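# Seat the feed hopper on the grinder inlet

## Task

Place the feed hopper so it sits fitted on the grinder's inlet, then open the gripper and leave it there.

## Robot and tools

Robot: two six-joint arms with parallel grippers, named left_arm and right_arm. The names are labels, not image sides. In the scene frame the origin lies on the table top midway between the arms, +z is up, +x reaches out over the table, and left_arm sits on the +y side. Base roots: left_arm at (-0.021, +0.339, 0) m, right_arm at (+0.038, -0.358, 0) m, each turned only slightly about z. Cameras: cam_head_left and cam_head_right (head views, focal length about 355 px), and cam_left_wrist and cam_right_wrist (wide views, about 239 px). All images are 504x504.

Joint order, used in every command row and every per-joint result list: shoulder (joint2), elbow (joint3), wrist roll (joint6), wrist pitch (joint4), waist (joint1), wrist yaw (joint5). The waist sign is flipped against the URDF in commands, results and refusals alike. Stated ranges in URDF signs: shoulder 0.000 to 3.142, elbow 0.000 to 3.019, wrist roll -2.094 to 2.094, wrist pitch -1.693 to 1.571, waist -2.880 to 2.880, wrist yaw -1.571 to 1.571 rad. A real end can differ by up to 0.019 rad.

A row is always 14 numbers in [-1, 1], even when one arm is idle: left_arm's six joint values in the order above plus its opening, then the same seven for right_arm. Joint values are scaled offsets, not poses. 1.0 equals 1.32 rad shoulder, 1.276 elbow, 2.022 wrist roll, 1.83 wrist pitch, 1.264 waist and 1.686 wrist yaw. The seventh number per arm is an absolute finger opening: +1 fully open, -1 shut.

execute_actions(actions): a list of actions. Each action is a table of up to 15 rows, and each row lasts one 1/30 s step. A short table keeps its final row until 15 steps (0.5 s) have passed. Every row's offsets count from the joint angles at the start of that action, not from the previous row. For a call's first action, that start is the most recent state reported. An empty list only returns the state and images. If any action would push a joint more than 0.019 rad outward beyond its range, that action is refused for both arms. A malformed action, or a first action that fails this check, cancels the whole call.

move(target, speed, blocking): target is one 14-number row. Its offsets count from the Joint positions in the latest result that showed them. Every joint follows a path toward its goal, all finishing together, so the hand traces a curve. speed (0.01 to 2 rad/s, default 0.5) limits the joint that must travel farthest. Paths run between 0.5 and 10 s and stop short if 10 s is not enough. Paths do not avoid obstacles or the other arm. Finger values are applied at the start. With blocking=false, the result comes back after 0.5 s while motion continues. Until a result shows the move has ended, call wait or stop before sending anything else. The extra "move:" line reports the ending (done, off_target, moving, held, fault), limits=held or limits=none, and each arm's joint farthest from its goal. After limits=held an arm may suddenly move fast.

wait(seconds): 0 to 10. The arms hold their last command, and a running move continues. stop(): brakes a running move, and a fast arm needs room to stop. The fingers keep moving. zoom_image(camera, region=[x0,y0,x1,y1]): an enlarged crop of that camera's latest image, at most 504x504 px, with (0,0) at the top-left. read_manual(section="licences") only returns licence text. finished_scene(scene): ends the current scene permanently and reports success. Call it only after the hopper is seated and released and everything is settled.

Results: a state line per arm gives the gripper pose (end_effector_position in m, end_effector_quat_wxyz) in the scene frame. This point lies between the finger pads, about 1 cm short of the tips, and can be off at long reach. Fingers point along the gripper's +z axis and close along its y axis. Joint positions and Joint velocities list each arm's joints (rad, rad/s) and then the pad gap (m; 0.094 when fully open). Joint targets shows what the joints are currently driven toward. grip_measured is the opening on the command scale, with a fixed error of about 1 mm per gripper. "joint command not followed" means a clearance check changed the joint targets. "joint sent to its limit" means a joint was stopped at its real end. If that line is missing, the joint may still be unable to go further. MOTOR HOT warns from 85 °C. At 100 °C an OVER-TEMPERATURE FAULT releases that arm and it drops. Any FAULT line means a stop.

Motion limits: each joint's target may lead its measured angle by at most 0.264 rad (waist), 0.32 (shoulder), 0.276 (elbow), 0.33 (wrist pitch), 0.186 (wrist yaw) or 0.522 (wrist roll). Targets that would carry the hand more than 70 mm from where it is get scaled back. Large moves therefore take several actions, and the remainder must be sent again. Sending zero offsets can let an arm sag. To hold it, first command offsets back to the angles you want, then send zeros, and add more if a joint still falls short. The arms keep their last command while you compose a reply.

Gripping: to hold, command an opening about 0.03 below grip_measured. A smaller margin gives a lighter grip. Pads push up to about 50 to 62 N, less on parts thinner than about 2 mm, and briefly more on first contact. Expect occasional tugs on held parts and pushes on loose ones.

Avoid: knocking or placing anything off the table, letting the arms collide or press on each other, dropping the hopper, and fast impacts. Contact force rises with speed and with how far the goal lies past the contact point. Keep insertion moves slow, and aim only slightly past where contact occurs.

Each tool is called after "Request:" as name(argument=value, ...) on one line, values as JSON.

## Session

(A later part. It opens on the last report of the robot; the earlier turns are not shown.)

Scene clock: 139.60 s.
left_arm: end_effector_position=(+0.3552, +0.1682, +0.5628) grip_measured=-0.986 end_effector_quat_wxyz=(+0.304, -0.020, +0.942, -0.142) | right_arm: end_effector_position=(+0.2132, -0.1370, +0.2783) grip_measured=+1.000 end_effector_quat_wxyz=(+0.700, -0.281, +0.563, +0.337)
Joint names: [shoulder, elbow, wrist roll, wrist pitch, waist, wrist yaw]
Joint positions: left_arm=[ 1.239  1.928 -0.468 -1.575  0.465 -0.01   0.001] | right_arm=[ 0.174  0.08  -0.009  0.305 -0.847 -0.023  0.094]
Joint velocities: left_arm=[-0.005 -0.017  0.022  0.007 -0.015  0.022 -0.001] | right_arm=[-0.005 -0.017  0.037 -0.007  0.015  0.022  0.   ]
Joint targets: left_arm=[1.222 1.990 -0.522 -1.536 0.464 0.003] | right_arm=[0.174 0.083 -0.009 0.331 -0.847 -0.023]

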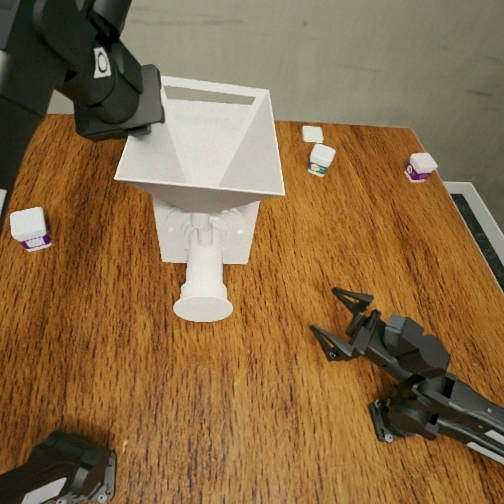

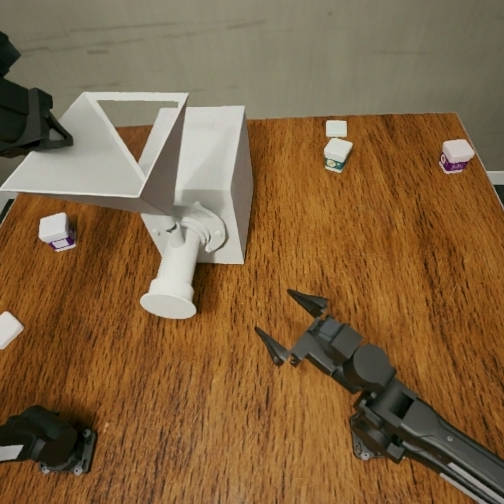

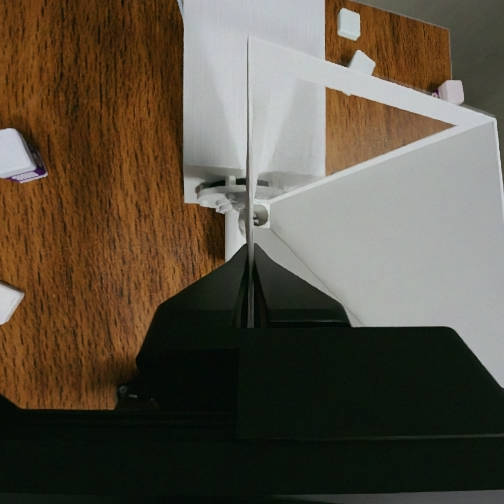

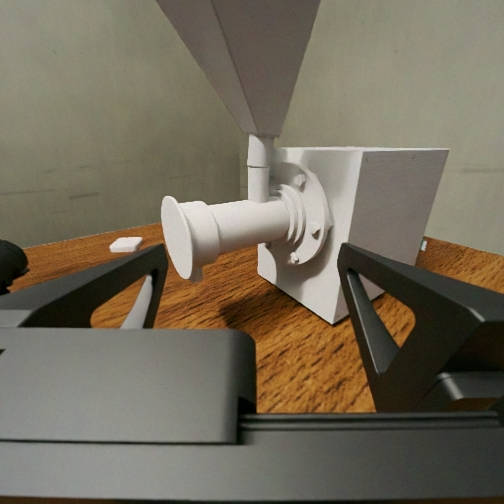

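Request:
execute_actions(actions=[[[-0.075,0.015,-0.027,0.03,0,0.012,-1,0,0,0,0,0,0,1]],[[-0.075,0.015,-0.04,0.03,0.015,0.012,-1,0,0,0,0,0,0,1]],[[-0.035,0.035,-0.035,0.065,0.012,0.008,-1,0,0,0,0,0,0,1]]])

Request:
zoom_image(camera="cam_right_wrist", region=[210, 105, 310, 205])

Request:
zoom_image(camera="cam_head_left", region=[170, 190, 240, 260])

Scene clock: 158.67 s.
left_arm: end_effector_position=(+0.3304, +0.1720, +0.5768) grip_measured=-0.986 end_effector_quat_wxyz=(+0.331, -0.026, +0.928, -0.168) | right_arm: end_effector_position=(+0.2132, -0.1370, +0.2783) grip_measured=+1.000 end_effector_quat_wxyz=(+0.700, -0.281, +0.563, +0.337)
Joint names: [shoulder, elbow, wrist roll, wrist pitch, waist, wrist yaw]
Joint positions: left_arm=[ 1.155  1.87  -0.499 -1.524  0.479 -0.002  0.001] | right_arm=[ 0.174  0.08  -0.009  0.305 -0.847 -0.023  0.094]
Joint velocities: left_arm=[-0.005  0.007  0.007 -0.027 -0.005 -0.081 -0.001] | right_arm=[-0.005  0.017  0.007  0.012 -0.005  0.007  0.   ]
Joint targets: left_arm=[1.108 1.918 -0.561 -1.454 0.490 0.011] | right_arm=[0.174 0.080 -0.009 0.305 -0.847 -0.023]

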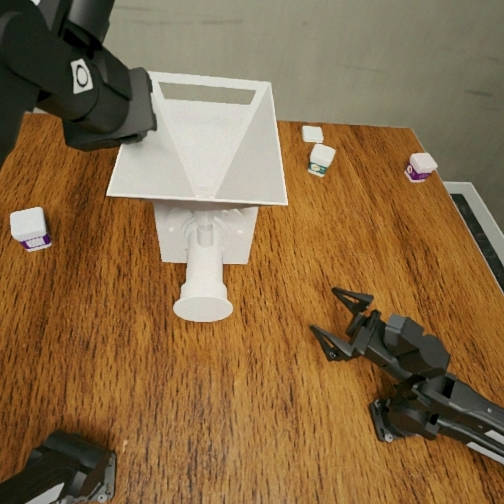

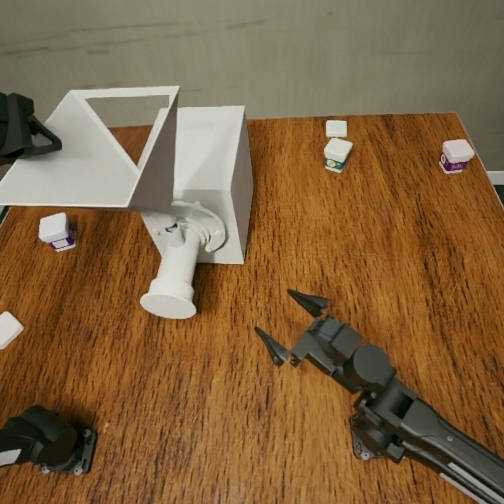

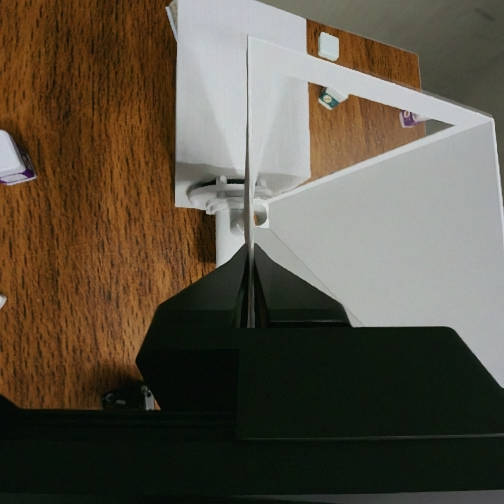

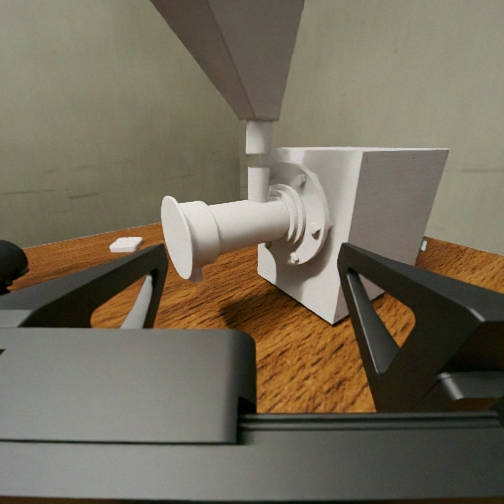

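Region (210, 105, 310, 205) of cam_right_wrist's 504x504 image, scaled by 5.040, with more detail than that image has.

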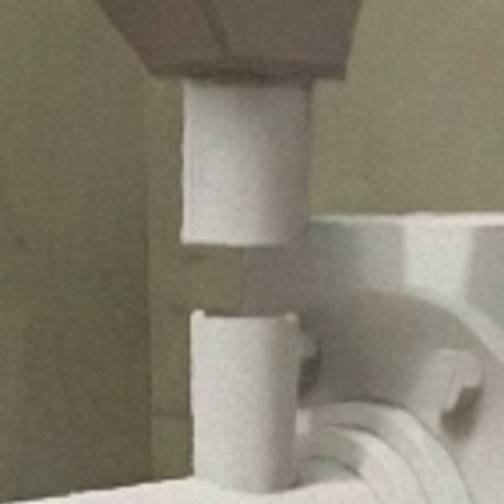

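Region (170, 190, 240, 260) of cam_head_left's 504x504 image, scaled by 7.200, with more detail than that image has.

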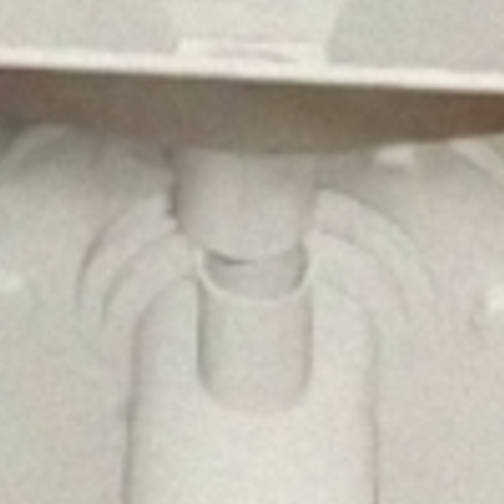

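Request:
execute_actions(actions=[[[-0.035,0.009,-0.028,0.049,0.015,0.008,-1,0,0,0,0,0,0,1]]])

Request:
zoom_image(camera="cam_right_wrist", region=[210, 105, 310, 205])

Request:
zoom_image(camera="cam_head_left", region=[170, 190, 240, 260])

Scene clock: 165.50 s.
left_arm: end_effector_position=(+0.3357, +0.1651, +0.5598) grip_measured=-0.986 end_effector_quat_wxyz=(+0.320, -0.021, +0.933, -0.164) | right_arm: end_effector_position=(+0.2132, -0.1370, +0.2783) grip_measured=+1.000 end_effector_quat_wxyz=(+0.700, -0.281, +0.563, +0.337)
Joint names: [shoulder, elbow, wrist roll, wrist pitch, waist, wrist yaw]
Joint positions: left_arm=[ 1.16   1.831 -0.499 -1.506  0.49  -0.003  0.001] | right_arm=[ 0.174  0.08  -0.009  0.305 -0.847 -0.023  0.094]
Joint velocities: left_arm=[-0.015 -0.007  0.022  0.002  0.015  0.007  0.001] | right_arm=[-0.015 -0.007 -0.037 -0.012  0.015  0.051  0.   ]
Joint targets: left_arm=[1.109 1.882 -0.556 -1.434 0.498 0.011] | right_arm=[0.174 0.080 -0.009 0.305 -0.847 -0.023]

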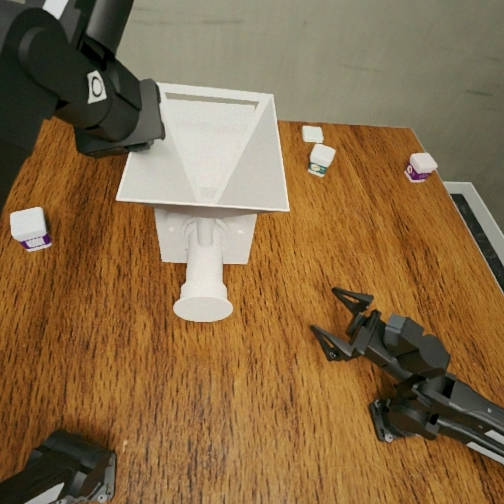

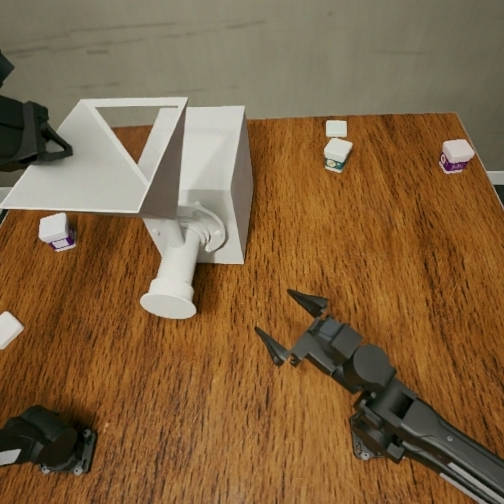

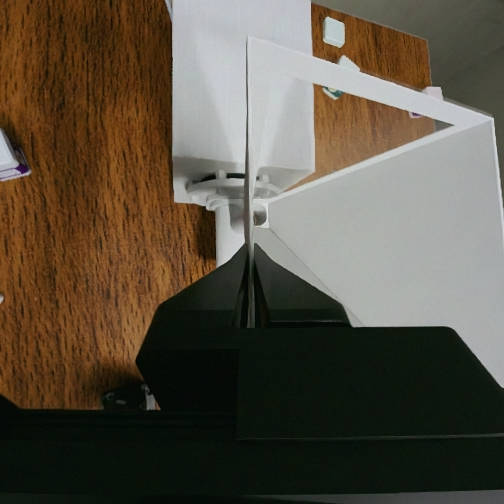

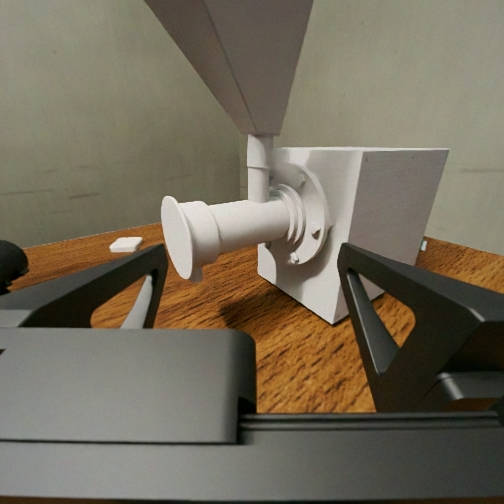

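Region (210, 105, 310, 205) of cam_right_wrist's 504x504 image, scaled by 5.040, with more detail than that image has.

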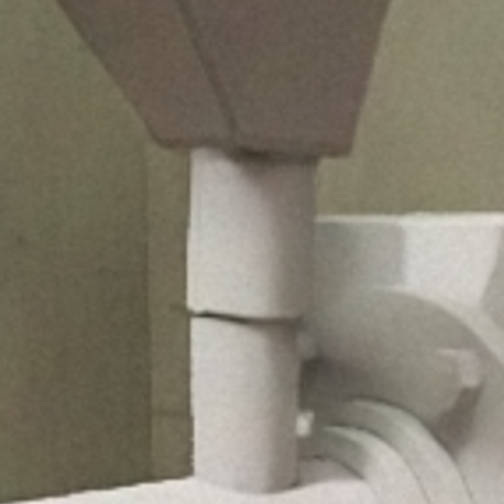

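Region (170, 190, 240, 260) of cam_head_left's 504x504 image, scaled by 7.200, with more detail than that image has.

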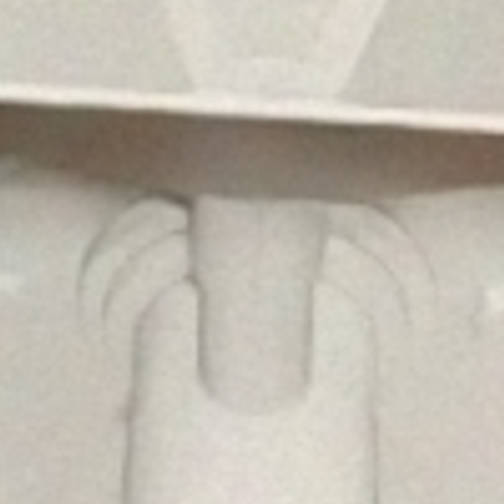

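Request:
execute_actions(actions=[[[-0.045,0.018,-0.026,0.03,0,0.008,-1,0,0,0,0,0,0,1]]])

Request:
zoom_image(camera="cam_right_wrist", region=[210, 105, 310, 205])

Scene clock: 171.93 s.
left_arm: end_effector_position=(+0.3344, +0.1658, +0.5529) grip_measured=-0.986 end_effector_quat_wxyz=(+0.314, -0.021, +0.935, -0.161) | right_arm: end_effector_position=(+0.2132, -0.1370, +0.2783) grip_measured=+1.000 end_effector_quat_wxyz=(+0.700, -0.281, +0.563, +0.337)
Joint names: [shoulder, elbow, wrist roll, wrist pitch, waist, wrist yaw]
Joint positions: left_arm=[ 1.154  1.811 -0.499 -1.506  0.49  -0.003  0.001] | right_arm=[ 0.174  0.08  -0.009  0.305 -0.847 -0.023  0.094]
Joint velocities: left_arm=[-0.015  0.012 -0.022  0.007 -0.015 -0.037 -0.001] | right_arm=[-0.015 -0.002  0.022 -0.012 -0.005  0.007  0.   ]
Joint targets: left_arm=[1.100 1.854 -0.552 -1.452 0.490 0.011] | right_arm=[0.174 0.080 -0.009 0.305 -0.847 -0.023]

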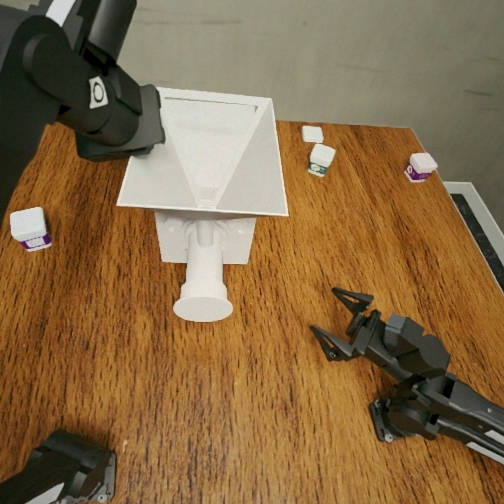

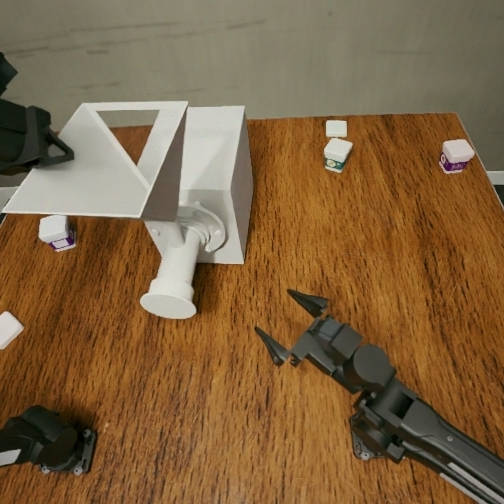

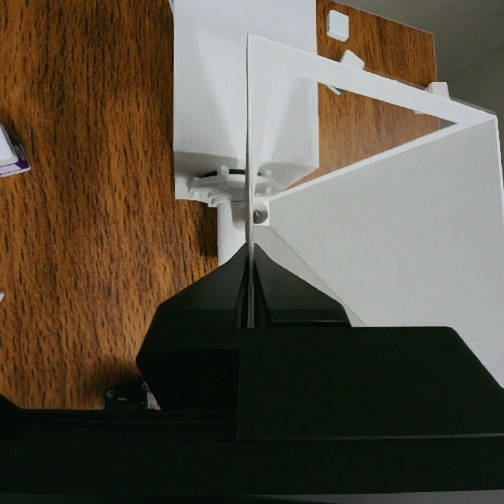

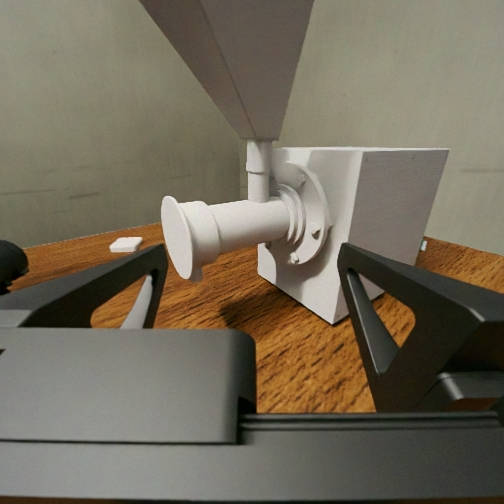

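Region (210, 105, 310, 205) of cam_right_wrist's 504x504 image, scaled by 5.040, with more detail than that image has.

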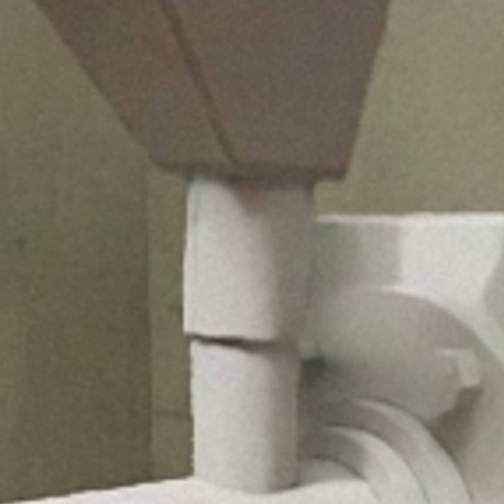

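Request:
execute_actions(actions=[[[-0.065,-0.02,-0.024,0.062,0,0.008,-1,0,0,0,0,0,0,1]],[[-0.065,-0.02,-0.024,0.062,0,0.008,-1,0,0,0,0,0,0,1]],[[-0.065,-0.02,-0.024,0.06,0,0.008,-1,0,0,0,0,0,0,1]],[[-0.04,-0.005,-0.015,0.04,0,0.004,-1,0,0,0,0,0,0,1]]])

Request:
zoom_image(camera="cam_right_wrist", region=[210, 125, 310, 225])

Scene clock: 184.33 s.
left_arm: end_effector_position=(+0.3269, +0.1703, +0.5036) grip_measured=-0.986 end_effector_quat_wxyz=(+0.329, -0.022, +0.929, -0.166) | right_arm: end_effector_position=(+0.2132, -0.1370, +0.2783) grip_measured=+1.000 end_effector_quat_wxyz=(+0.700, -0.281, +0.563, +0.337)
Joint names: [shoulder, elbow, wrist roll, wrist pitch, waist, wrist yaw]
Joint positions: left_arm=[ 1.038  1.563 -0.499 -1.342  0.49  -0.008  0.001] | right_arm=[ 0.174  0.08  -0.009  0.305 -0.847 -0.023  0.094]
Joint velocities: left_arm=[ 0.005 -0.002  0.007  0.002  0.024 -0.051  0.   ] | right_arm=[-0.005  0.017  0.007 -0.012  0.015  0.051  0.   ]
Joint targets: left_arm=[1.002 1.591 -0.531 -1.289 0.490 0.001] | right_arm=[0.174 0.080 -0.009 0.305 -0.847 -0.023]

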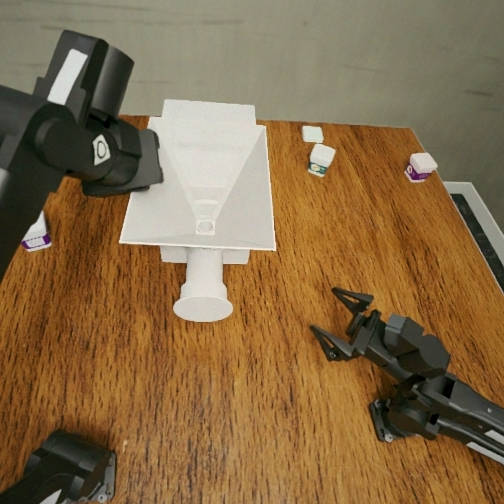

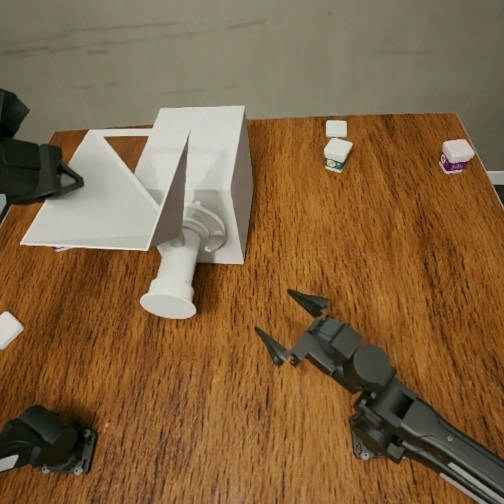

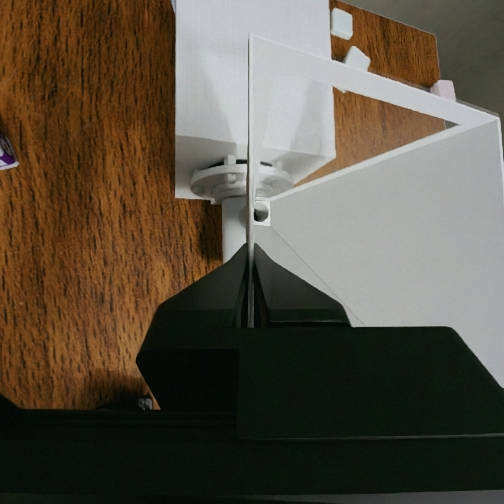

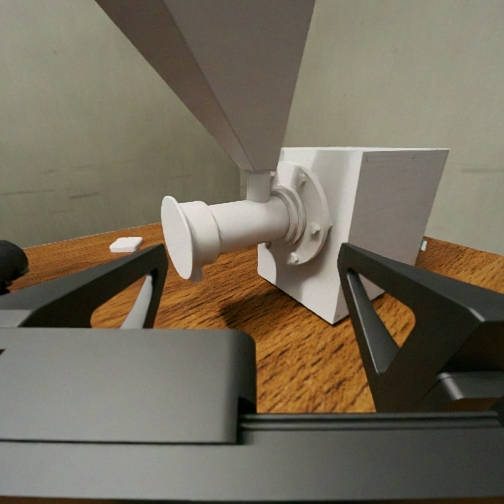

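Region (210, 125, 310, 225) of cam_right_wrist's 504x504 image, scaled by 5.040, with more detail than that image has.

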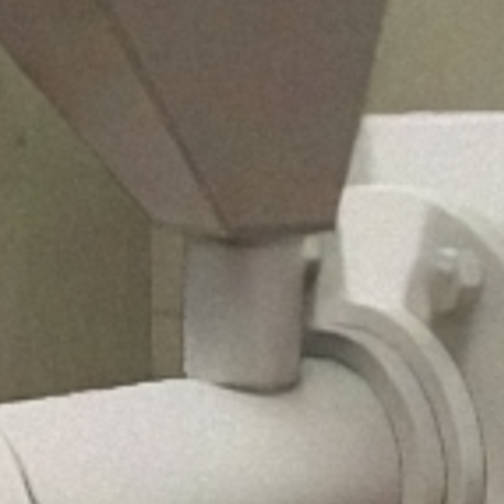

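Request:
execute_actions(actions=[[[0,0.01,0,0,0,0,0,0,0,0,0,0,0,1]],[[0,0.12,0,-0.03,-0.02,0,0.1,0,0,0,0,0,0,1]],[[0,0.12,0,-0.03,-0.02,0,0.1,0,0,0,0,0,0,1]]])

Scene clock: 190.73 s.
left_arm: end_effector_position=(+0.2972, +0.1978, +0.6097) grip_measured=+0.098 end_effector_quat_wxyz=(+0.403, -0.036, +0.893, -0.196) | right_arm: end_effector_position=(+0.2132, -0.1370, +0.2783) grip_measured=+1.000 end_effector_quat_wxyz=(+0.700, -0.281, +0.563, +0.337)
Joint names: [shoulder, elbow, wrist roll, wrist pitch, waist, wrist yaw]
Joint positions: left_arm=[ 1.016  1.797 -0.499 -1.424  0.456 -0.008  0.052] | right_arm=[ 0.174  0.08  -0.009  0.305 -0.847 -0.023  0.094]
Joint velocities: left_arm=[ 0.015  0.002  0.037 -0.002  0.005 -0.037 -0.001] | right_arm=[ 0.005 -0.017 -0.022  0.002  0.005  0.022  0.   ]
Joint targets: left_arm=[1.028 1.832 -0.499 -1.438 0.448 -0.008] | right_arm=[0.174 0.080 -0.009 0.305 -0.847 -0.023]

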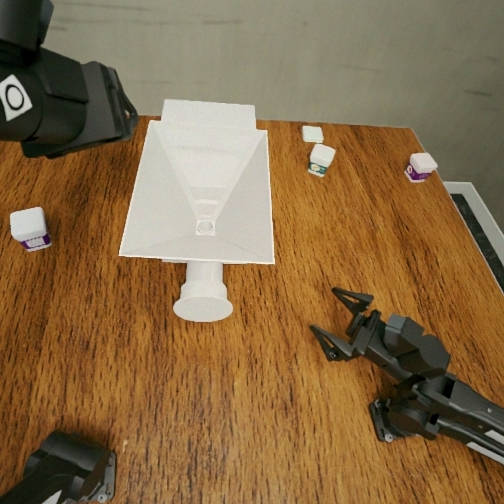

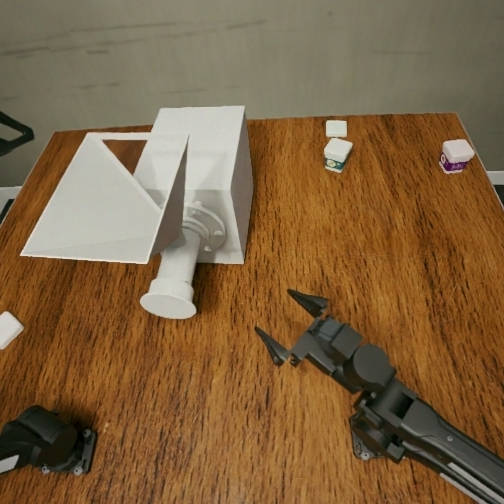

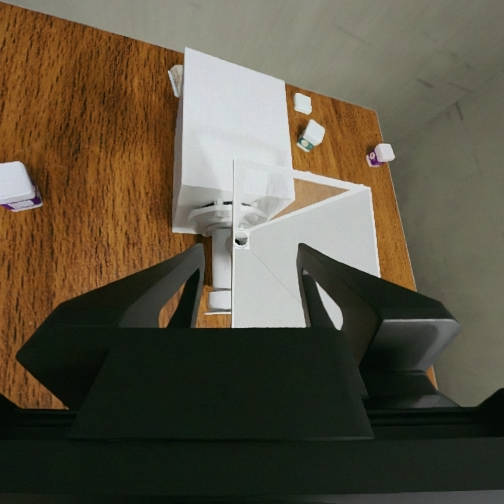

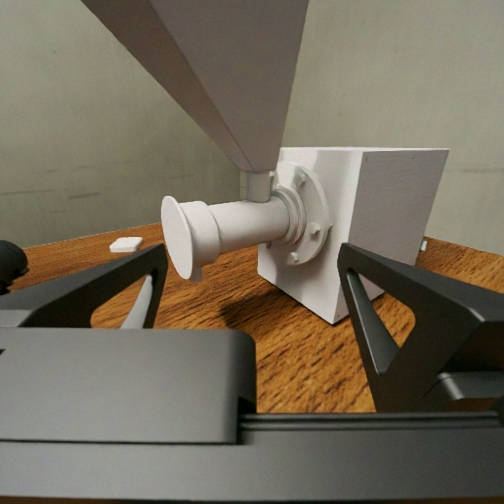

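Request:
finished_scene(scene=2)

The scene is finished: the task was done.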